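# Move an unpowered robot arm between desks safely

## Task

Take the limp 5.7 kg spare robot arm out of the open case on one desk and set it down lying on the other desk. It passes only if, at the end, it rests motionless with nothing sticking out past any desk edge. No part of it may drop freely more than a few centimetres at any point. The case must still be on its own desk at the end. The robot must release the arm and back away, and must neither topple nor finish leaning.

## Robot and tools

ROBOT. A Rainbow Robotics RB-Y1 in simulation. It has a wheeled base (two drive wheels plus two rear casters, 0.66 m long, 0.58 m wide, front edge 0.10 m ahead of the drive axle), a torso with a folding leg, two 7-joint arms with parallel grippers, and a pan/tilt head. The base turns in place and drives straight, but cannot move sideways. The payload's joints swing loosely, so support it well. At 5.7 kg it is heavier than one arm's 3 kg rating, so carry it with both hands, close to the body. Weight held far out in front of the drive wheels can tip the robot forward, and nothing stops that.

FRAMES. Base frame: origin on the floor halfway between the drive wheels, x forward, y left, z up. The state reports chest, left_hand and right_hand in this frame. chest is a point on the spine 0.08 m under the shoulders; its x axis is where the chest faces. Each hand point sits between the finger pads; the fingers point along the hand's -z and close along its x. Printed hand positions are approximate, worse at long reach. base_odometry is relative to the base frame at the start and counts wheel turns only, so wheel slip shows up as travel. Heading is in -3.142..3.142, positive to the left.

execute_actions(actions, cameras). actions is a list with one action, or empty to just get the state and images. An action may hold:
- base: one command only, a relative move from where the base last reported itself. translate_m is a distance in metres, -3 to 3, positive forward. rotate_rad is a turn in radians, -3.2 to 3.2, positive counter-clockwise seen from above.
- joints: a map from joint name to an absolute target (radians, grippers in metres of opening). Ranges: torso_squat_rad 0..1.2 (bigger lowers the level chest); torso_shift_rad -0.3..0.6 (positive pushes hips forward); torso_pitch_rad -0.2..1.4 (positive leans forward); torso_yaw_rad -1.5..1.5 (positive left); left/right_shoulder_pitch_rad -2.356..2.356 (negative raises the arm forward and inward); left_shoulder_roll_rad 0..3.141 (positive lifts outward), right_shoulder_roll_rad -3.141..0 (negative lifts outward); shoulder_yaw_rad -2.094..2.094 on both sides (positive swings a bent forearm left); elbow_rad -2.617..0.01 (0 straight, negative bends); forearm_roll_rad -3.141..3.141; wrist_pitch_rad -1.57..1.919 (negative tips the hand forward); hand_roll_rad -2.705..2.705; for roll joints positive is counter-clockwise from above on a hanging arm, same on both sides; left/right_gripper_m 0..0.1; head_pan_rad -0.523..0.523; head_tilt_rad -0.35..1.57 (positive looks down). Tolerance for done is ±0.02, grippers ±0.004.
- speeds: caps for this action only, translate_m 0.05..0.4 m/s, rotate_rad 0.1..1.509 rad/s (defaults are the top values). A base move needing over 8.667 s is refused.
- min_time_s: 0.1..8, the shortest duration for every arm and head motion in the action.
Natural top speeds: arm joints 1 rad/s (wrist-end joints 1.5), head 1.5, squat and pitch 0.3, shift 0.15, yaw 0.6, grippers 0.1 m/s. One action runs at most 15 s. Joints or base you omit may keep pushing toward earlier targets. Bad keys or out-of-range numbers refuse the whole call with no motion. cameras: a list of head_camera, left_wrist_camera, right_wrist_camera or all; omitted or null means all, [] means none.

Torso combined limits (else commanded torso joints stop partway, off_target): squat+shift <= 1.52; squat-shift+pitch <= 1.57; shift+0.5pitch-0.4squat <= 0.7; shift+0.3pitch-0.5squat <= 0.39.

OTHER TOOLS. wait(seconds 0..10) lets the scene run with current commands and returns the state. zoom_image(camera, region [x0,y0,x1,y1] in pixels from the top-left, up to 504x504) enlarges part of that camera's latest image. read_manual(section "licences") returns licence text only. finished_scene(scene) ends the scene irreversibly and reports success; call it only once the desk arm is at rest, released, and the robot is clear.

RESULTS. The pictures line lists the images in order. base_status/joint_status per motion: done (for the base, wheels turned the commanded amount even if slipping); off_target (resting short, may still push); limit_stop_at_<name> (built-in limit; limit_stop_at_own_body means the body guard stopped it before contact: move arm and torso apart); contact_stop (torso or arm hit firm resistance, couldn't lift, or pressed an arm into something); time_out; stopped_with_arm (torso halted because an arm contact-stopped); not_followed with a "joint command not followed" line and cause (a self or arm-to-arm check withheld targets; grippers still act; the targets may be retried each action until valid). After contact_stop, time_out or stopped_with_arm, the whole group stops and holds: the four torso joints, or the seven joints of one arm. on_its_own lists uncommanded parts; "held at" is a target, not a position. Recovery: first back off the arms alone, then the torso. Exception: with both hands on one object and a torso contact_stop at once with nothing blocking, resend every arm joint at its joint_positions value, then the torso command. A gripper gripping correctly reads off_target; command about 0.005 m less than the object's width.

HAZARDS. The base does not stop on hitting furniture, and a bent leg can stick out front and shove the robot backward unnoticed by odometry. Arm collision checks ignore grippers, fingers and palms between arms, so hands can still collide; hard arm-on-arm pressing ends the run. Joint load limits (N m): shoulders 63.7, elbows 32.7, wrist-end joints 22.7, including held weight; reaching one stops the robot for 10 s. Holding loads heats motors, even while idle between replies: MOTOR HOT above 65 °C, and at 80 °C an OVER-TEMPERATURE FAULT brakes that arm (limit_stop_at_motor_heat); resend targets afterwards. If any call in a reply stops, later motion calls in that reply are skipped. The robot holds its last command while you think. Loose objects may occasionally get nudged. Avoid drops, slams, pushing the case off its desk, and hard shoves.

Each tool is called after "Request:" as name(argument=value, ...), one argument or row to a line, values as JSON.

## Session

Request:
execute_actions(
  actions=[],
)

Scene clock: 0.00 s.
base_odometry: x=+0.000 y=+0.000 heading=+0.000 (m, m, rad; odometry frame)
base_status: not commanded
joint_positions: torso_squat_rad=+0.350 torso_shift_rad=+0.000 torso_pitch_rad=-0.001 torso_yaw_rad=+0.001 left_shoulder_pitch_rad=+0.013 left_shoulder_roll_rad=+0.014 left_shoulder_yaw_rad=-0.009 left_elbow_rad=-0.140 left_forearm_roll_rad=-0.007 left_wrist_pitch_rad=-0.048 left_hand_roll_rad=+0.037 left_gripper_m=+0.101 right_shoulder_pitch_rad=+0.012 right_shoulder_roll_rad=-0.037 right_shoulder_yaw_rad=-0.030 right_elbow_rad=-0.127 right_forearm_roll_rad=-0.046 right_wrist_pitch_rad=+0.036 right_hand_roll_rad=+0.004 right_gripper_m=+0.100 head_pan_rad=+0.000 head_tilt_rad=+0.400
joint_status: not commanded
chest: x=-0.2285 y=-0.0004 z=+1.2474 quat_wxyz=(+1.000, +0.000, -0.001, +0.000) (m; base frame)
left_hand: x=-0.1582 y=+0.2305 z=+0.5666 quat_wxyz=(+0.996, +0.006, -0.088, +0.012) (m; base frame)
right_hand: x=-0.1830 y=-0.2494 z=+0.5638 quat_wxyz=(+0.998, -0.017, -0.041, -0.036) (m; base frame)
pictures: head_camera, left_wrist_camera, right_wrist_camera
Images, in order (width x height): head_camera 896x504, left_wrist_camera 644x364, right_wrist_camera 644x364.

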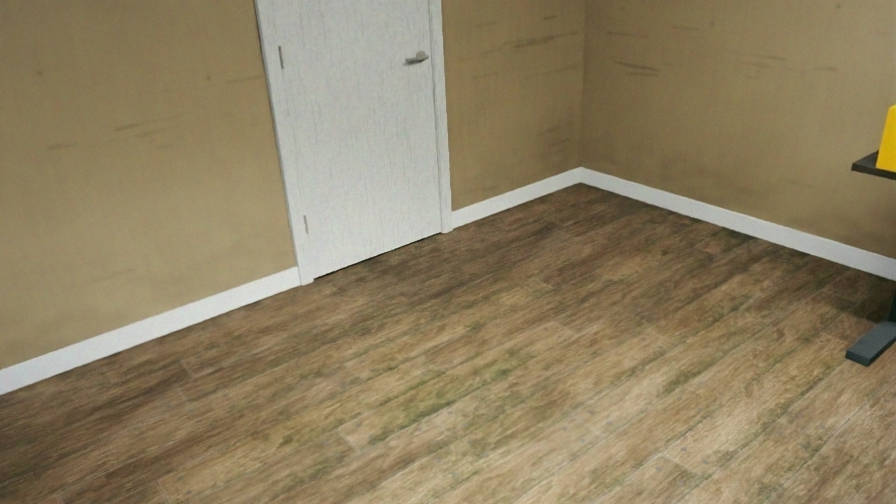

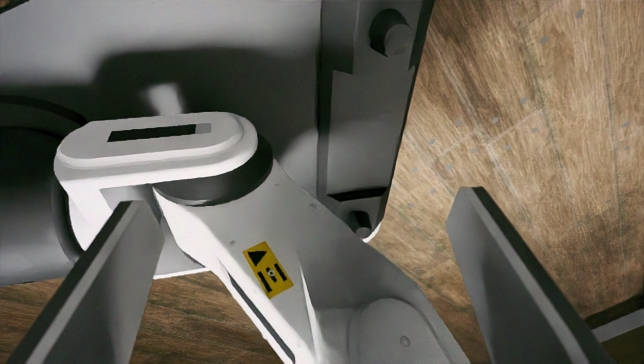

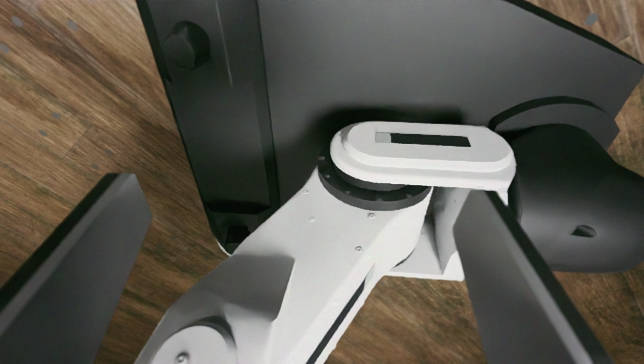

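Request:
execute_actions(
  actions=[
    {"base":{"rotate_rad":-0.9},"joints":{"head_pan_rad":-0.1}},
  ],
  cameras=["head_camera"],
)

Scene clock: 5.27 s.
base_odometry: x=+0.000 y=+0.000 heading=-0.900 (m, m, rad; odometry frame)
base_status: done
joint_positions: torso_squat_rad=+0.350 torso_shift_rad=+0.000 torso_pitch_rad=-0.001 torso_yaw_rad=+0.001 left_shoulder_pitch_rad=+0.013 left_shoulder_roll_rad=+0.014 left_shoulder_yaw_rad=-0.009 left_elbow_rad=-0.140 left_forearm_roll_rad=-0.007 left_wrist_pitch_rad=-0.048 left_hand_roll_rad=+0.037 left_gripper_m=+0.101 right_shoulder_pitch_rad=+0.012 right_shoulder_roll_rad=-0.037 right_shoulder_yaw_rad=-0.030 right_elbow_rad=-0.127 right_forearm_roll_rad=-0.046 right_wrist_pitch_rad=+0.036 right_hand_roll_rad=+0.004 right_gripper_m=+0.100 head_pan_rad=-0.100 head_tilt_rad=+0.400
joint_status: all done
chest: x=-0.2285 y=-0.0004 z=+1.2474 quat_wxyz=(+1.000, +0.000, -0.001, +0.000) (m; base frame)
left_hand: x=-0.1582 y=+0.2305 z=+0.5666 quat_wxyz=(+0.996, +0.006, -0.088, +0.012) (m; base frame)
right_hand: x=-0.1830 y=-0.2494 z=+0.5638 quat_wxyz=(+0.998, -0.017, -0.041, -0.036) (m; base frame)
pictures: head_camera
Images, in order (width x height): head_camera 896x504.

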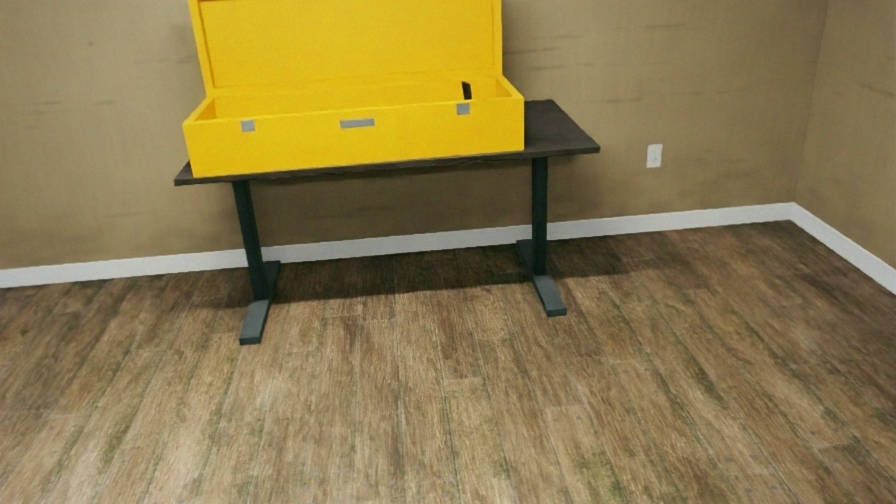

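Request:
execute_actions(
  actions=[
    {"joints":{"head_pan_rad":-0.52,"torso_yaw_rad":-0.9}},
  ],
  cameras=["head_camera"],
)

Scene clock: 17.60 s.
base_odometry: x=+0.000 y=+0.000 heading=-0.900 (m, m, rad; odometry frame)
base_status: not commanded
joint_positions: torso_squat_rad=+0.350 torso_shift_rad=+0.000 torso_pitch_rad=-0.001 torso_yaw_rad=-0.776 left_shoulder_pitch_rad=+0.013 left_shoulder_roll_rad=+0.014 left_shoulder_yaw_rad=-0.009 left_elbow_rad=-0.140 left_forearm_roll_rad=-0.007 left_wrist_pitch_rad=-0.048 left_hand_roll_rad=+0.037 left_gripper_m=+0.101 right_shoulder_pitch_rad=+0.013 right_shoulder_roll_rad=-0.037 right_shoulder_yaw_rad=-0.030 right_elbow_rad=-0.127 right_forearm_roll_rad=-0.046 right_wrist_pitch_rad=+0.036 right_hand_roll_rad=+0.004 right_gripper_m=+0.100 head_pan_rad=-0.520 head_tilt_rad=+0.400
joint_status: torso_yaw_rad limit_stop_at_own_body (moved -0.777 of -0.901); the others done
on_its_own: torso_yaw_rad is held at -0.776, not at your -0.900, since a limit_stop_at_own_body
chest: x=-0.2285 y=-0.0004 z=+1.2474 quat_wxyz=(+0.926, +0.001, +0.000, -0.378) (m; base frame)
left_hand: x=-0.0165 y=+0.1155 z=+0.5666 quat_wxyz=(+0.926, -0.028, -0.084, -0.366) (m; base frame)
right_hand: x=-0.3711 y=-0.2089 z=+0.5636 quat_wxyz=(+0.910, -0.031, -0.031, -0.412) (m; base frame)
pictures: head_camera
Images, in order (width x height): head_camera 896x504.

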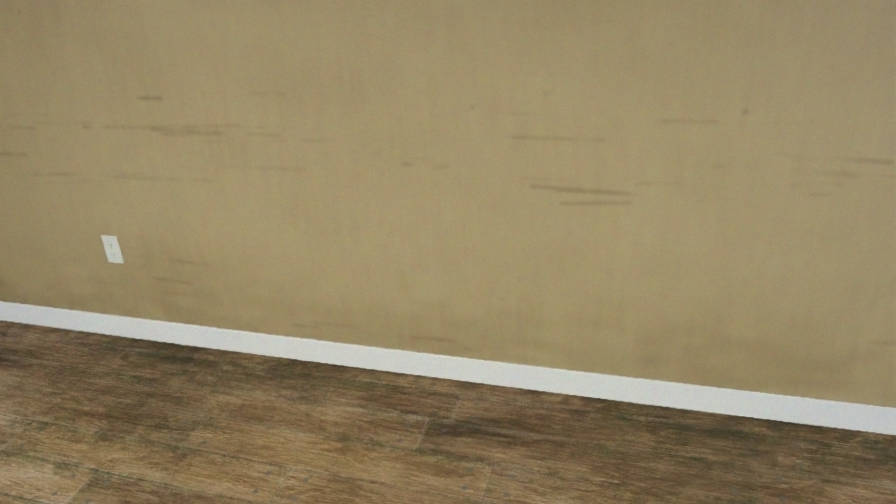

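Request:
execute_actions(
  actions=[
    {"base":{"rotate_rad":-1.4}},
  ],
  cameras=["head_camera"],
)

Scene clock: 24.73 s.
base_odometry: x=+0.000 y=+0.000 heading=-2.299 (m, m, rad; odometry frame)
base_status: done
joint_positions: torso_squat_rad=+0.350 torso_shift_rad=+0.000 torso_pitch_rad=-0.001 torso_yaw_rad=-0.776 left_shoulder_pitch_rad=+0.013 left_shoulder_roll_rad=+0.014 left_shoulder_yaw_rad=-0.009 left_elbow_rad=-0.140 left_forearm_roll_rad=-0.007 left_wrist_pitch_rad=-0.048 left_hand_roll_rad=+0.037 left_gripper_m=+0.101 right_shoulder_pitch_rad=+0.013 right_shoulder_roll_rad=-0.037 right_shoulder_yaw_rad=-0.030 right_elbow_rad=-0.127 right_forearm_roll_rad=-0.046 right_wrist_pitch_rad=+0.036 right_hand_roll_rad=+0.004 right_gripper_m=+0.100 head_pan_rad=-0.520 head_tilt_rad=+0.400
joint_status: not commanded
on_its_own: torso_yaw_rad is held at -0.776, not at your -0.900, since a limit_stop_at_own_body
chest: x=-0.2285 y=-0.0004 z=+1.2474 quat_wxyz=(+0.926, +0.001, +0.000, -0.378) (m; base frame)
left_hand: x=-0.0166 y=+0.1156 z=+0.5666 quat_wxyz=(+0.926, -0.028, -0.084, -0.366) (m; base frame)
right_hand: x=-0.3710 y=-0.2090 z=+0.5636 quat_wxyz=(+0.910, -0.031, -0.031, -0.412) (m; base frame)
pictures: head_camera
Images, in order (width x height): head_camera 896x504.

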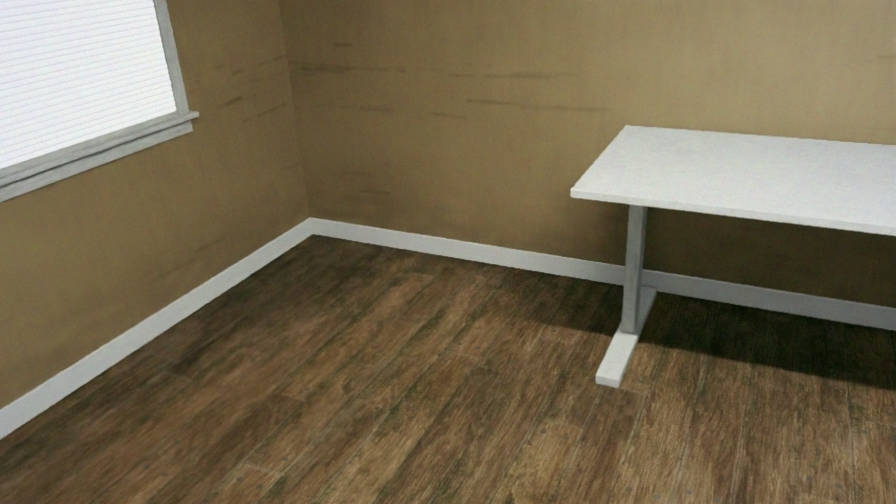

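Request:
execute_actions(
  actions=[
    {"base":{"rotate_rad":1.41},"joints":{"head_pan_rad":0,"torso_yaw_rad":0,"torso_squat_rad":0.2}},
  ],
  cameras=[],
)

Request:
execute_actions(
  actions=[
    {"base":{"translate_m":1.5},"joints":{"head_tilt_rad":0.5}},
  ],
  cameras=[],
)

Request:
execute_actions(
  actions=[
    {"base":{"rotate_rad":0.1}},
  ],
  cameras=["head_camera"],
)

Scene clock: 48.27 s.
base_odometry: x=+0.000 y=+0.001 heading=-0.890 (m, m, rad; odometry frame)
base_status: done
joint_positions: torso_squat_rad=+0.200 torso_shift_rad=+0.000 torso_pitch_rad=-0.001 torso_yaw_rad=+0.000 left_shoulder_pitch_rad=+0.013 left_shoulder_roll_rad=+0.014 left_shoulder_yaw_rad=-0.009 left_elbow_rad=-0.140 left_forearm_roll_rad=-0.007 left_wrist_pitch_rad=-0.048 left_hand_roll_rad=+0.037 left_gripper_m=+0.101 right_shoulder_pitch_rad=+0.012 right_shoulder_roll_rad=-0.037 right_shoulder_yaw_rad=-0.030 right_elbow_rad=-0.127 right_forearm_roll_rad=-0.046 right_wrist_pitch_rad=+0.036 right_hand_roll_rad=+0.004 right_gripper_m=+0.100 head_pan_rad=+0.000 head_tilt_rad=+0.400
joint_status: all done
chest: x=-0.2286 y=-0.0004 z=+1.2760 quat_wxyz=(+1.000, +0.000, -0.001, +0.000) (m; base frame)
left_hand: x=-0.1582 y=+0.2305 z=+0.5951 quat_wxyz=(+0.996, +0.006, -0.088, +0.012) (m; base frame)
right_hand: x=-0.1833 y=-0.2494 z=+0.5924 quat_wxyz=(+0.998, -0.017, -0.041, -0.037) (m; base frame)
pictures: none
No camera images: the call's "cameras" was empty. Leave "cameras" out to get every camera's image.

Scene clock: 53.37 s.
base_odometry: x=+0.945 y=-1.164 heading=-0.888 (m, m, rad; odometry frame)
base_status: done
joint_positions: torso_squat_rad=+0.200 torso_shift_rad=+0.000 torso_pitch_rad=-0.001 torso_yaw_rad=+0.000 left_shoulder_pitch_rad=+0.013 left_shoulder_roll_rad=+0.014 left_shoulder_yaw_rad=-0.009 left_elbow_rad=-0.140 left_forearm_roll_rad=-0.007 left_wrist_pitch_rad=-0.048 left_hand_roll_rad=+0.037 left_gripper_m=+0.101 right_shoulder_pitch_rad=+0.012 right_shoulder_roll_rad=-0.037 right_shoulder_yaw_rad=-0.030 right_elbow_rad=-0.127 right_forearm_roll_rad=-0.046 right_wrist_pitch_rad=+0.036 right_hand_roll_rad=+0.004 right_gripper_m=+0.100 head_pan_rad=+0.000 head_tilt_rad=+0.500
joint_status: all done
chest: x=-0.2285 y=-0.0004 z=+1.2760 quat_wxyz=(+1.000, +0.000, +0.000, +0.000) (m; base frame)
left_hand: x=-0.1580 y=+0.2305 z=+0.5951 quat_wxyz=(+0.996, +0.006, -0.088, +0.012) (m; base frame)
right_hand: x=-0.1832 y=-0.2494 z=+0.5924 quat_wxyz=(+0.998, -0.017, -0.041, -0.037) (m; base frame)
pictures: none
No camera images: the call's "cameras" was empty. Leave "cameras" out to get every camera's image.

Scene clock: 54.63 s.
base_odometry: x=+0.945 y=-1.164 heading=-0.789 (m, m, rad; odometry frame)
base_status: done
joint_positions: torso_squat_rad=+0.200 torso_shift_rad=+0.000 torso_pitch_rad=-0.001 torso_yaw_rad=+0.000 left_shoulder_pitch_rad=+0.013 left_shoulder_roll_rad=+0.014 left_shoulder_yaw_rad=-0.009 left_elbow_rad=-0.140 left_forearm_roll_rad=-0.007 left_wrist_pitch_rad=-0.048 left_hand_roll_rad=+0.037 left_gripper_m=+0.101 right_shoulder_pitch_rad=+0.012 right_shoulder_roll_rad=-0.037 right_shoulder_yaw_rad=-0.030 right_elbow_rad=-0.127 right_forearm_roll_rad=-0.046 right_wrist_pitch_rad=+0.036 right_hand_roll_rad=+0.004 right_gripper_m=+0.100 head_pan_rad=+0.000 head_tilt_rad=+0.500
joint_status: not commanded
chest: x=-0.2285 y=-0.0004 z=+1.2760 quat_wxyz=(+1.000, +0.000, -0.001, +0.000) (m; base frame)
left_hand: x=-0.1580 y=+0.2305 z=+0.5951 quat_wxyz=(+0.996, +0.006, -0.088, +0.012) (m; base frame)
right_hand: x=-0.1832 y=-0.2494 z=+0.5923 quat_wxyz=(+0.998, -0.017, -0.041, -0.037) (m; base frame)
pictures: head_camera
Images, in order (width x height): head_camera 896x504.

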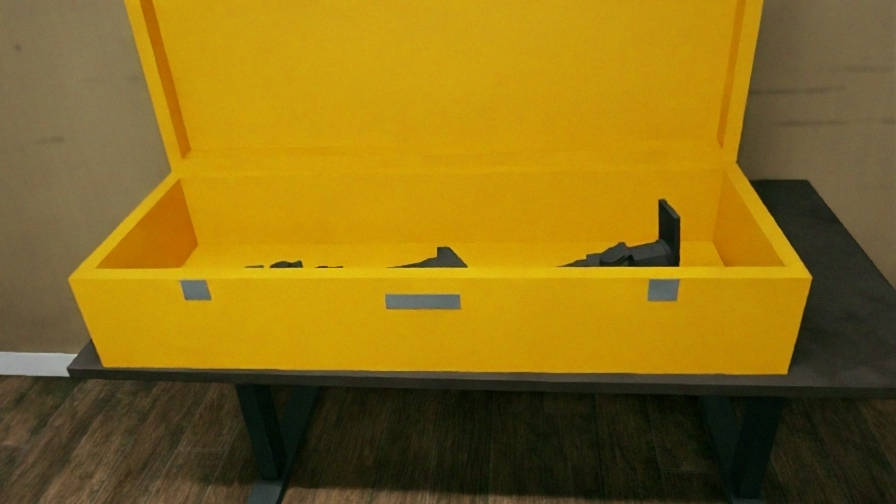

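Request:
execute_actions(
  actions=[
    {"base":{"translate_m":0.45},"joints":{"head_tilt_rad":0.75,"torso_squat_rad":0.1}},
  ],
  cameras=["head_camera"],
)

Scene clock: 73.80 s.
base_odometry: x=+1.263 y=-1.483 heading=-0.788 (m, m, rad; odometry frame)
base_status: done
joint_positions: torso_squat_rad=+0.100 torso_shift_rad=+0.000 torso_pitch_rad=-0.001 torso_yaw_rad=+0.000 left_shoulder_pitch_rad=+0.013 left_shoulder_roll_rad=+0.014 left_shoulder_yaw_rad=-0.009 left_elbow_rad=-0.140 left_forearm_roll_rad=-0.007 left_wrist_pitch_rad=-0.048 left_hand_roll_rad=+0.037 left_gripper_m=+0.101 right_shoulder_pitch_rad=+0.012 right_shoulder_roll_rad=-0.037 right_shoulder_yaw_rad=-0.030 right_elbow_rad=-0.127 right_forearm_roll_rad=-0.046 right_wrist_pitch_rad=+0.036 right_hand_roll_rad=+0.004 right_gripper_m=+0.100 head_pan_rad=+0.000 head_tilt_rad=+0.750
joint_status: all done
chest: x=-0.2285 y=-0.0004 z=+1.2864 quat_wxyz=(+1.000, +0.000, -0.001, +0.000) (m; base frame)
left_hand: x=-0.1580 y=+0.2305 z=+0.6056 quat_wxyz=(+0.996, +0.006, -0.088, +0.012) (m; base frame)
right_hand: x=-0.1832 y=-0.2494 z=+0.6028 quat_wxyz=(+0.998, -0.017, -0.041, -0.037) (m; base frame)
pictures: head_camera
Images, in order (width x height): head_camera 896x504.

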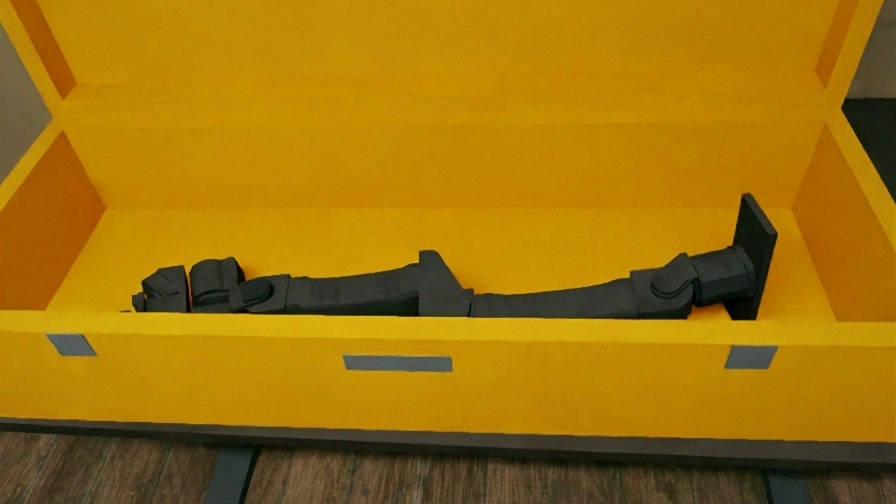

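Request:
execute_actions(
  actions=[
    {"base":{"translate_m":0.27},"joints":{"head_tilt_rad":1.0,"torso_squat_rad":0.05}},
  ],
  cameras=["head_camera"],
)

Scene clock: 135.77 s.
base_odometry: x=+1.453 y=-1.674 heading=-0.786 (m, m, rad; odometry frame)
base_status: done
joint_positions: torso_squat_rad=+0.050 torso_shift_rad=+0.000 torso_pitch_rad=-0.001 torso_yaw_rad=+0.000 left_shoulder_pitch_rad=+0.013 left_shoulder_roll_rad=+0.014 left_shoulder_yaw_rad=-0.009 left_elbow_rad=-0.140 left_forearm_roll_rad=-0.007 left_wrist_pitch_rad=-0.048 left_hand_roll_rad=+0.037 left_gripper_m=+0.101 right_shoulder_pitch_rad=+0.012 right_shoulder_roll_rad=-0.037 right_shoulder_yaw_rad=-0.030 right_elbow_rad=-0.127 right_forearm_roll_rad=-0.046 right_wrist_pitch_rad=+0.036 right_hand_roll_rad=+0.004 right_gripper_m=+0.100 head_pan_rad=+0.000 head_tilt_rad=+1.000
joint_status: all done
chest: x=-0.2285 y=-0.0004 z=+1.2891 quat_wxyz=(+1.000, +0.000, +0.000, +0.000) (m; base frame)
left_hand: x=-0.1580 y=+0.2305 z=+0.6082 quat_wxyz=(+0.996, +0.006, -0.088, +0.012) (m; base frame)
right_hand: x=-0.1832 y=-0.2494 z=+0.6054 quat_wxyz=(+0.998, -0.017, -0.041, -0.037) (m; base frame)
pictures: head_camera
Images, in order (width x height): head_camera 896x504.

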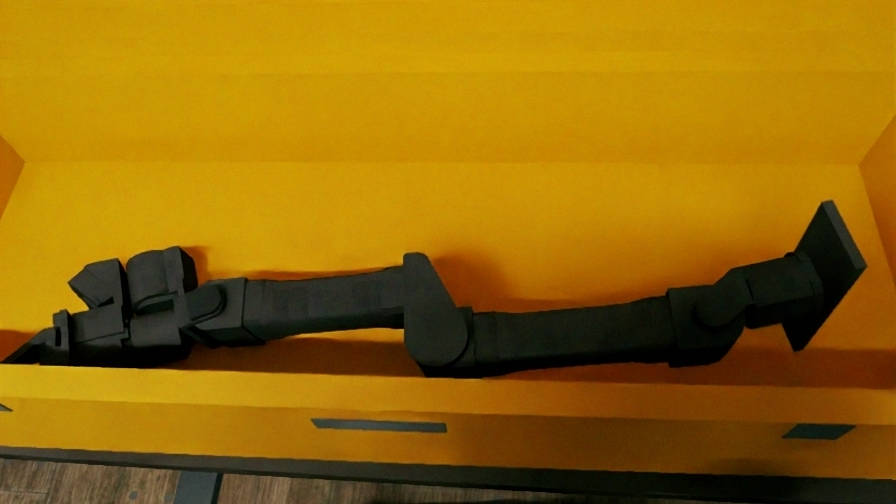

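Request:
execute_actions(
  actions=[
    {"joints":{"torso_squat_rad":0.0,"left_shoulder_roll_rad":1.55,"left_forearm_roll_rad":1.567,"left_wrist_pitch_rad":1.375,"left_hand_roll_rad":1.211,"right_shoulder_roll_rad":-1.55,"right_forearm_roll_rad":-1.544,"right_wrist_pitch_rad":1.371,"right_hand_roll_rad":-0.919}},
  ],
  cameras=[],
)

Request:
execute_actions(
  actions=[
    {"base":{"translate_m":0.06},"joints":{"left_shoulder_pitch_rad":-1.3475,"left_shoulder_roll_rad":0.948,"left_shoulder_yaw_rad":-1.354,"left_elbow_rad":-1.697,"right_shoulder_pitch_rad":-1.28,"right_shoulder_roll_rad":-1.081,"right_shoulder_yaw_rad":1.321,"right_elbow_rad":-1.846},"min_time_s":2},
  ],
)

Scene clock: 199.57 s.
base_odometry: x=+1.453 y=-1.674 heading=-0.786 (m, m, rad; odometry frame)
base_status: not commanded
joint_positions: torso_squat_rad=+0.000 torso_shift_rad=+0.000 torso_pitch_rad=-0.001 torso_yaw_rad=+0.000 left_shoulder_pitch_rad=+0.013 left_shoulder_roll_rad=+1.551 left_shoulder_yaw_rad=-0.009 left_elbow_rad=-0.140 left_forearm_roll_rad=+1.567 left_wrist_pitch_rad=+1.375 left_hand_roll_rad=+1.211 left_gripper_m=+0.101 right_shoulder_pitch_rad=+0.012 right_shoulder_roll_rad=-1.550 right_shoulder_yaw_rad=-0.030 right_elbow_rad=-0.127 right_forearm_roll_rad=-1.544 right_wrist_pitch_rad=+1.371 right_hand_roll_rad=-0.919 right_gripper_m=+0.100 head_pan_rad=+0.000 head_tilt_rad=+1.000
joint_status: all done
chest: x=-0.2285 y=-0.0004 z=+1.2899 quat_wxyz=(+1.000, +0.000, +0.000, +0.000) (m; base frame)
left_hand: x=-0.1942 y=+0.7936 z=+1.1321 quat_wxyz=(+0.245, +0.020, -0.085, +0.965) (m; base frame)
right_hand: x=-0.1943 y=-0.7957 z=+1.1322 quat_wxyz=(+0.376, -0.026, -0.087, -0.922) (m; base frame)
pictures: none
No camera images: the call's "cameras" was empty. Leave "cameras" out to get every camera's image.

Scene clock: 202.40 s.
base_odometry: x=+1.496 y=-1.717 heading=-0.785 (m, m, rad; odometry frame)
base_status: done
joint_positions: torso_squat_rad=+0.000 torso_shift_rad=+0.000 torso_pitch_rad=-0.001 torso_yaw_rad=+0.000 left_shoulder_pitch_rad=-1.348 left_shoulder_roll_rad=+0.948 left_shoulder_yaw_rad=-1.353 left_elbow_rad=-1.697 left_forearm_roll_rad=+1.567 left_wrist_pitch_rad=+1.375 left_hand_roll_rad=+1.211 left_gripper_m=+0.101 right_shoulder_pitch_rad=-1.280 right_shoulder_roll_rad=-1.081 right_shoulder_yaw_rad=+1.321 right_elbow_rad=-1.846 right_forearm_roll_rad=-1.544 right_wrist_pitch_rad=+1.371 right_hand_roll_rad=-0.919 right_gripper_m=+0.100 head_pan_rad=+0.000 head_tilt_rad=+1.000
joint_status: all done
chest: x=-0.2285 y=-0.0004 z=+1.2899 quat_wxyz=(+1.000, +0.000, -0.001, +0.000) (m; base frame)
left_hand: x=+0.1618 y=+0.1546 z=+1.0901 quat_wxyz=(+0.997, +0.000, -0.001, +0.075) (m; base frame)
right_hand: x=+0.1375 y=-0.1872 z=+1.0896 quat_wxyz=(+0.997, +0.001, +0.000, +0.075) (m; base frame)
pictures: head_camera, left_wrist_camera, right_wrist_camera
Images, in order (width x height): head_camera 896x504, left_wrist_camera 644x364, right_wrist_camera 644x364.

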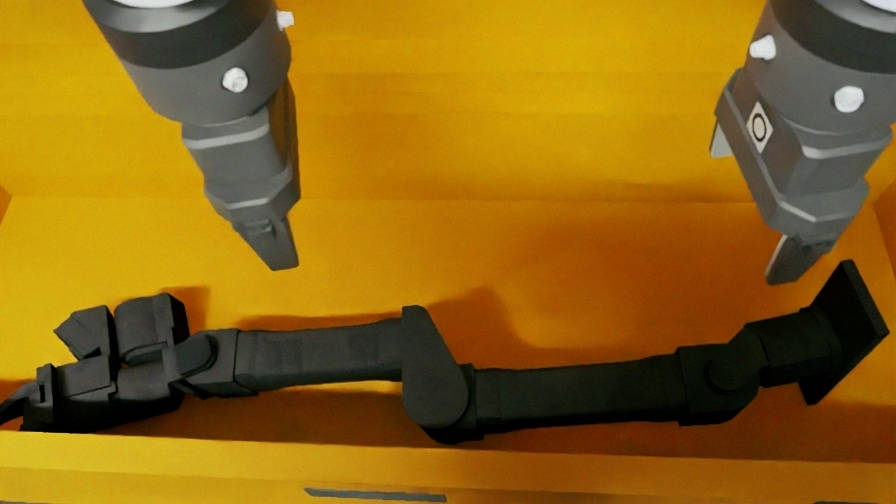

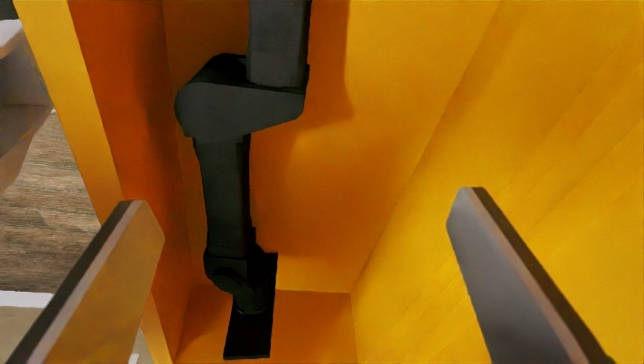

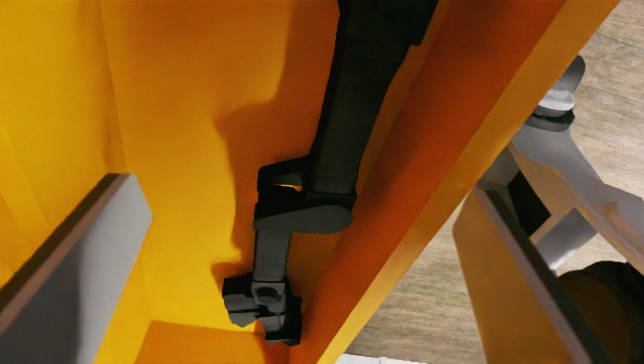

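Request:
execute_actions(
  actions=[
    {"joints":{"torso_squat_rad":0.76,"head_tilt_rad":0.85}},
  ],
)

Scene clock: 213.90 s.
base_odometry: x=+1.496 y=-1.717 heading=-0.786 (m, m, rad; odometry frame)
base_status: not commanded
joint_positions: torso_squat_rad=+0.760 torso_shift_rad=-0.001 torso_pitch_rad=-0.002 torso_yaw_rad=+0.000 left_shoulder_pitch_rad=-1.348 left_shoulder_roll_rad=+0.948 left_shoulder_yaw_rad=-1.354 left_elbow_rad=-1.697 left_forearm_roll_rad=+1.567 left_wrist_pitch_rad=+1.375 left_hand_roll_rad=+1.211 left_gripper_m=+0.101 right_shoulder_pitch_rad=-1.281 right_shoulder_roll_rad=-1.081 right_shoulder_yaw_rad=+1.320 right_elbow_rad=-1.846 right_forearm_roll_rad=-1.545 right_wrist_pitch_rad=+1.372 right_hand_roll_rad=-0.919 right_gripper_m=+0.100 head_pan_rad=+0.000 head_tilt_rad=+0.850
joint_status: all done
chest: x=-0.2289 y=-0.0003 z=+1.0973 quat_wxyz=(+1.000, +0.000, -0.001, +0.000) (m; base frame)
left_hand: x=+0.1616 y=+0.1547 z=+0.8976 quat_wxyz=(+0.997, +0.000, -0.001, +0.075) (m; base frame)
right_hand: x=+0.1373 y=-0.1871 z=+0.8977 quat_wxyz=(+0.997, +0.000, -0.001, +0.075) (m; base frame)
pictures: head_camera, left_wrist_camera, right_wrist_camera
Images, in order (width x height): head_camera 896x504, left_wrist_camera 644x364, right_wrist_camera 644x364.

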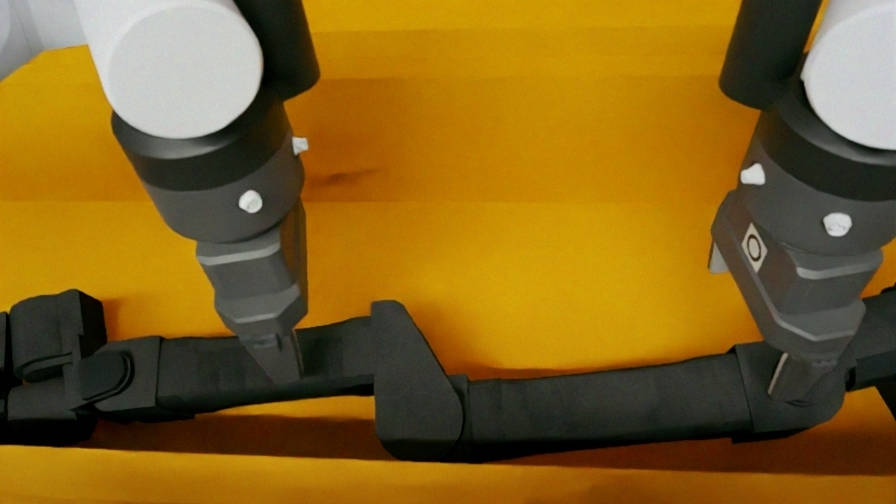

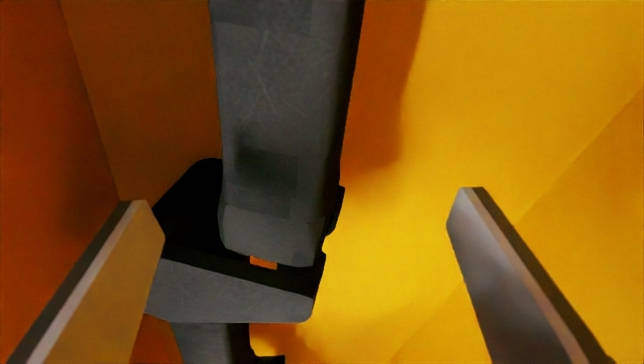

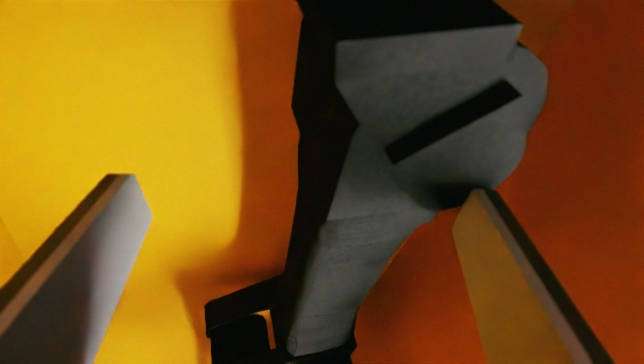

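Request:
execute_actions(
  actions=[
    {"joints":{"left_shoulder_pitch_rad":-1.234,"left_shoulder_roll_rad":1.147,"left_shoulder_yaw_rad":-1.291,"left_elbow_rad":-1.840,"left_forearm_roll_rad":1.5445,"left_wrist_pitch_rad":1.371,"left_hand_roll_rad":1.139,"right_shoulder_pitch_rad":-1.345,"right_shoulder_roll_rad":-0.982,"right_shoulder_yaw_rad":1.363,"right_elbow_rad":-1.950,"right_forearm_roll_rad":-1.525,"right_wrist_pitch_rad":1.369,"right_hand_roll_rad":-1.206,"head_tilt_rad":0.95},"min_time_s":1},
  ],
)

Scene clock: 257.77 s.
base_odometry: x=+1.496 y=-1.717 heading=-0.785 (m, m, rad; odometry frame)
base_status: not commanded
joint_positions: torso_squat_rad=+0.760 torso_shift_rad=+0.000 torso_pitch_rad=-0.001 torso_yaw_rad=+0.000 left_shoulder_pitch_rad=-1.234 left_shoulder_roll_rad=+1.147 left_shoulder_yaw_rad=-1.291 left_elbow_rad=-1.840 left_forearm_roll_rad=+1.545 left_wrist_pitch_rad=+1.371 left_hand_roll_rad=+1.139 left_gripper_m=+0.101 right_shoulder_pitch_rad=-1.345 right_shoulder_roll_rad=-0.982 right_shoulder_yaw_rad=+1.363 right_elbow_rad=-1.950 right_forearm_roll_rad=-1.525 right_wrist_pitch_rad=+1.369 right_hand_roll_rad=-1.206 right_gripper_m=+0.100 head_pan_rad=+0.000 head_tilt_rad=+0.950
joint_status: all done
chest: x=-0.2286 y=-0.0004 z=+1.0973 quat_wxyz=(+1.000, +0.000, -0.001, +0.000) (m; base frame)
left_hand: x=+0.1402 y=+0.2149 z=+0.8974 quat_wxyz=(+0.997, +0.001, -0.001, +0.075) (m; base frame)
right_hand: x=+0.1079 y=-0.1354 z=+0.8972 quat_wxyz=(+0.999, +0.001, -0.001, +0.039) (m; base frame)
pictures: head_camera, left_wrist_camera, right_wrist_camera
Images, in order (width x height): head_camera 896x504, left_wrist_camera 644x364, right_wrist_camera 644x364.

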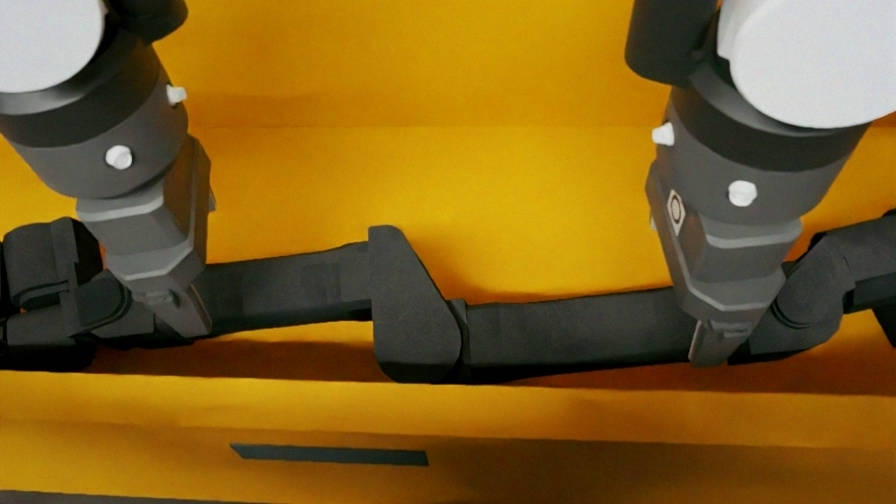

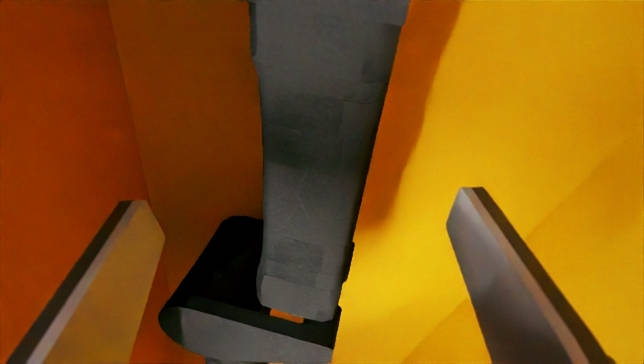

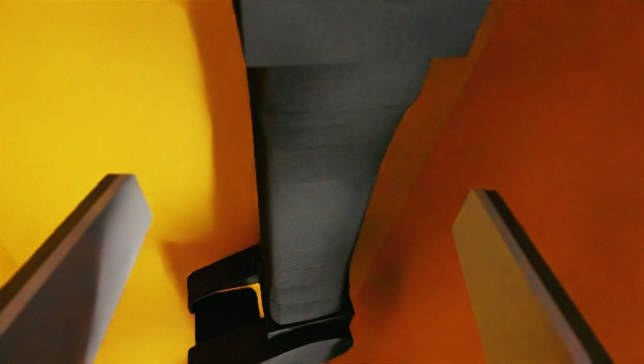

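Request:
execute_actions(
  actions=[
    {"joints":{"torso_squat_rad":0.89}},
  ],
)

Scene clock: 263.57 s.
base_odometry: x=+1.496 y=-1.717 heading=-0.785 (m, m, rad; odometry frame)
base_status: not commanded
joint_positions: torso_squat_rad=+0.890 torso_shift_rad=+0.000 torso_pitch_rad=-0.001 torso_yaw_rad=+0.000 left_shoulder_pitch_rad=-1.234 left_shoulder_roll_rad=+1.147 left_shoulder_yaw_rad=-1.291 left_elbow_rad=-1.840 left_forearm_roll_rad=+1.545 left_wrist_pitch_rad=+1.371 left_hand_roll_rad=+1.139 left_gripper_m=+0.101 right_shoulder_pitch_rad=-1.345 right_shoulder_roll_rad=-0.982 right_shoulder_yaw_rad=+1.363 right_elbow_rad=-1.950 right_forearm_roll_rad=-1.525 right_wrist_pitch_rad=+1.369 right_hand_roll_rad=-1.206 right_gripper_m=+0.100 head_pan_rad=+0.000 head_tilt_rad=+0.950
joint_status: all done
chest: x=-0.2285 y=-0.0004 z=+1.0305 quat_wxyz=(+1.000, +0.000, -0.001, +0.000) (m; base frame)
left_hand: x=+0.1403 y=+0.2149 z=+0.8305 quat_wxyz=(+0.997, +0.001, -0.001, +0.075) (m; base frame)
right_hand: x=+0.1080 y=-0.1353 z=+0.8304 quat_wxyz=(+0.999, +0.000, -0.001, +0.039) (m; base frame)
pictures: head_camera, left_wrist_camera, right_wrist_camera
Images, in order (width x height): head_camera 896x504, left_wrist_camera 644x364, right_wrist_camera 644x364.

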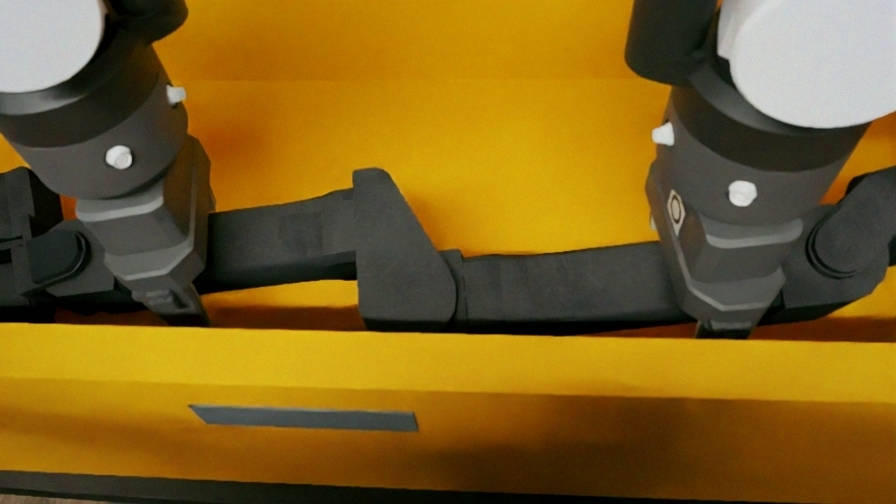

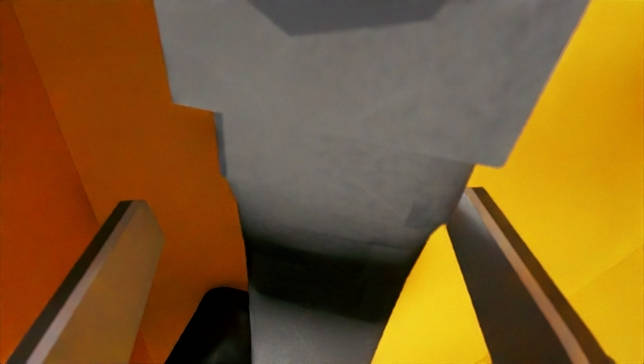

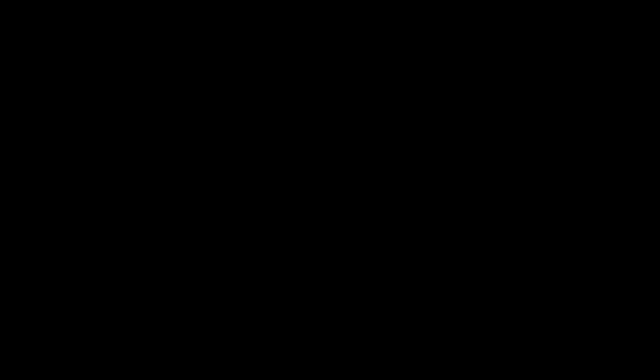

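Request:
execute_actions(
  actions=[],
  cameras=["head_camera","right_wrist_camera"],
)

Request:
zoom_image(
  camera="head_camera",
  region=[560,140,896,350],
)

Scene clock: 272.17 s.
base_odometry: x=+1.496 y=-1.717 heading=-0.785 (m, m, rad; odometry frame)
base_status: not commanded
joint_positions: torso_squat_rad=+0.890 torso_shift_rad=+0.000 torso_pitch_rad=-0.001 torso_yaw_rad=+0.000 left_shoulder_pitch_rad=-1.234 left_shoulder_roll_rad=+1.147 left_shoulder_yaw_rad=-1.291 left_elbow_rad=-1.840 left_forearm_roll_rad=+1.545 left_wrist_pitch_rad=+1.371 left_hand_roll_rad=+1.139 left_gripper_m=+0.101 right_shoulder_pitch_rad=-1.345 right_shoulder_roll_rad=-0.982 right_shoulder_yaw_rad=+1.363 right_elbow_rad=-1.950 right_forearm_roll_rad=-1.525 right_wrist_pitch_rad=+1.369 right_hand_roll_rad=-1.206 right_gripper_m=+0.100 head_pan_rad=+0.000 head_tilt_rad=+0.950
joint_status: all done
chest: x=-0.2285 y=-0.0004 z=+1.0305 quat_wxyz=(+1.000, +0.000, -0.001, +0.000) (m; base frame)
left_hand: x=+0.1403 y=+0.2149 z=+0.8305 quat_wxyz=(+0.997, +0.001, -0.001, +0.075) (m; base frame)
right_hand: x=+0.1080 y=-0.1353 z=+0.8304 quat_wxyz=(+0.999, +0.000, -0.001, +0.039) (m; base frame)
pictures: head_camera, right_wrist_camera
Images, in order (width x height): head_camera 896x504, right_wrist_camera 644x364.

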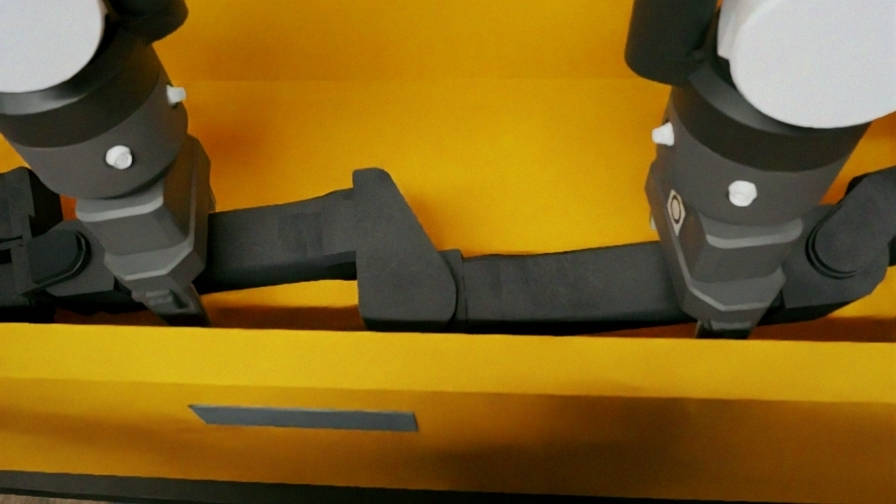

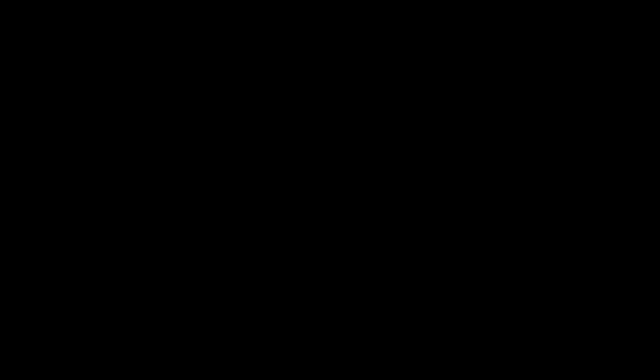

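Region (560, 140, 896, 350) of head_camera's 896x504 image, scaled by 1.500, with more detail than that image has; it fills the top 315 rows of this view, and the rest is white.

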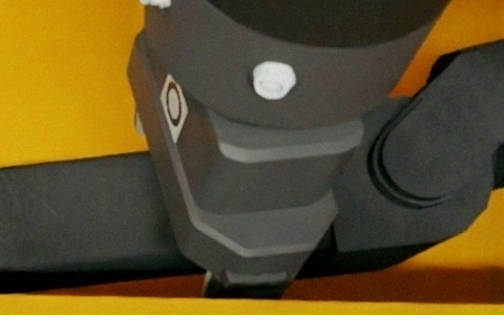

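Request:
execute_actions(
  actions=[
    {"joints":{"left_elbow_rad":-1.778,"left_hand_roll_rad":1.088},"min_time_s":0.5},
  ],
  cameras=[],
)

Request:
execute_actions(
  actions=[
    {"joints":{"torso_squat_rad":0.915,"left_shoulder_pitch_rad":-1.180,"left_shoulder_roll_rad":1.127,"left_forearm_roll_rad":1.492,"left_wrist_pitch_rad":1.345},"min_time_s":0.8},
  ],
)

Scene clock: 302.30 s.
base_odometry: x=+1.496 y=-1.717 heading=-0.785 (m, m, rad; odometry frame)
base_status: not commanded
joint_positions: torso_squat_rad=+0.890 torso_shift_rad=+0.000 torso_pitch_rad=-0.001 torso_yaw_rad=+0.000 left_shoulder_pitch_rad=-1.234 left_shoulder_roll_rad=+1.147 left_shoulder_yaw_rad=-1.291 left_elbow_rad=-1.778 left_forearm_roll_rad=+1.545 left_wrist_pitch_rad=+1.371 left_hand_roll_rad=+1.088 left_gripper_m=+0.101 right_shoulder_pitch_rad=-1.345 right_shoulder_roll_rad=-0.982 right_shoulder_yaw_rad=+1.363 right_elbow_rad=-1.950 right_forearm_roll_rad=-1.525 right_wrist_pitch_rad=+1.369 right_hand_roll_rad=-1.206 right_gripper_m=+0.100 head_pan_rad=+0.000 head_tilt_rad=+0.950
joint_status: all done
chest: x=-0.2285 y=-0.0004 z=+1.0305 quat_wxyz=(+1.000, +0.000, -0.001, +0.000) (m; base frame)
left_hand: x=+0.1542 y=+0.2276 z=+0.8307 quat_wxyz=(+0.997, +0.004, -0.005, +0.080) (m; base frame)
right_hand: x=+0.1080 y=-0.1353 z=+0.8304 quat_wxyz=(+0.999, +0.000, -0.001, +0.039) (m; base frame)
pictures: none
No camera images: the call's "cameras" was empty. Leave "cameras" out to get every camera's image.

Scene clock: 303.40 s.
base_odometry: x=+1.496 y=-1.717 heading=-0.785 (m, m, rad; odometry frame)
base_status: not commanded
joint_positions: torso_squat_rad=+0.913 torso_shift_rad=-0.002 torso_pitch_rad=-0.007 torso_yaw_rad=+0.000 left_shoulder_pitch_rad=-1.184 left_shoulder_roll_rad=+1.130 left_shoulder_yaw_rad=-1.289 left_elbow_rad=-1.778 left_forearm_roll_rad=+1.492 left_wrist_pitch_rad=+1.346 left_hand_roll_rad=+1.088 left_gripper_m=+0.101 right_shoulder_pitch_rad=-1.350 right_shoulder_roll_rad=-0.984 right_shoulder_yaw_rad=+1.360 right_elbow_rad=-1.949 right_forearm_roll_rad=-1.524 right_wrist_pitch_rad=+1.369 right_hand_roll_rad=-1.206 right_gripper_m=+0.100 head_pan_rad=+0.000 head_tilt_rad=+0.950
joint_status: torso_squat_rad contact_stop (moved +0.023 of +0.025); the others done
chest: x=-0.2311 y=-0.0004 z=+1.0179 quat_wxyz=(+1.000, +0.001, -0.003, +0.000) (m; base frame)
left_hand: x=+0.1507 y=+0.2285 z=+0.8007 quat_wxyz=(+0.997, +0.006, -0.010, +0.075) (m; base frame)
right_hand: x=+0.1087 y=-0.1350 z=+0.8222 quat_wxyz=(+0.999, +0.001, -0.007, +0.039) (m; base frame)
pictures: head_camera, left_wrist_camera, right_wrist_camera
Images, in order (width x height): head_camera 896x504, left_wrist_camera 644x364, right_wrist_camera 644x364.

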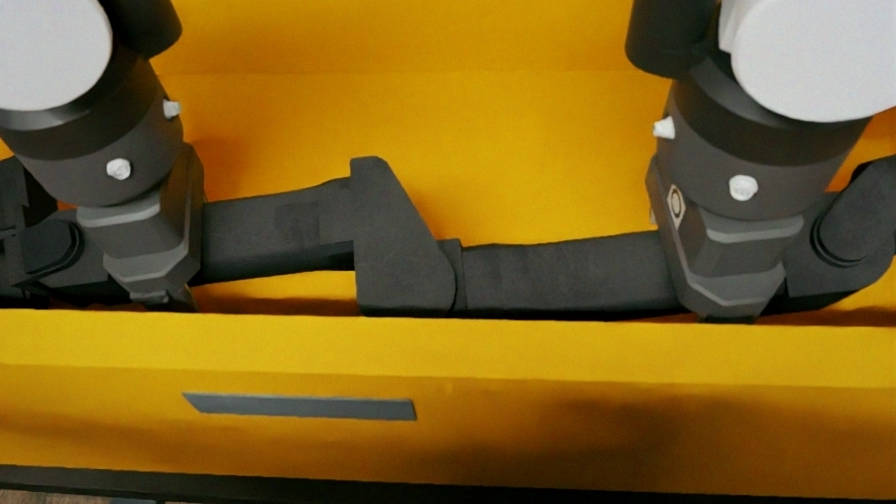

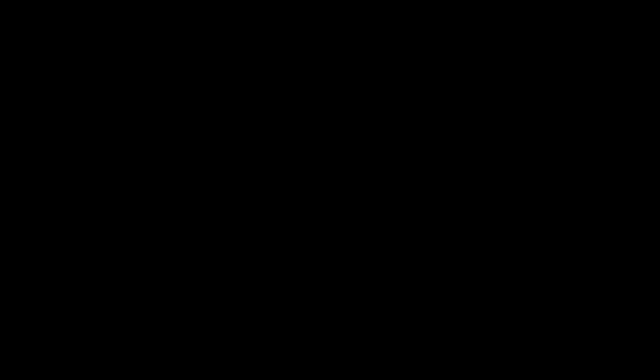

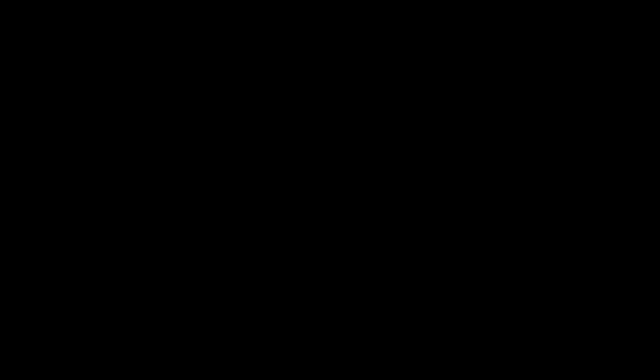

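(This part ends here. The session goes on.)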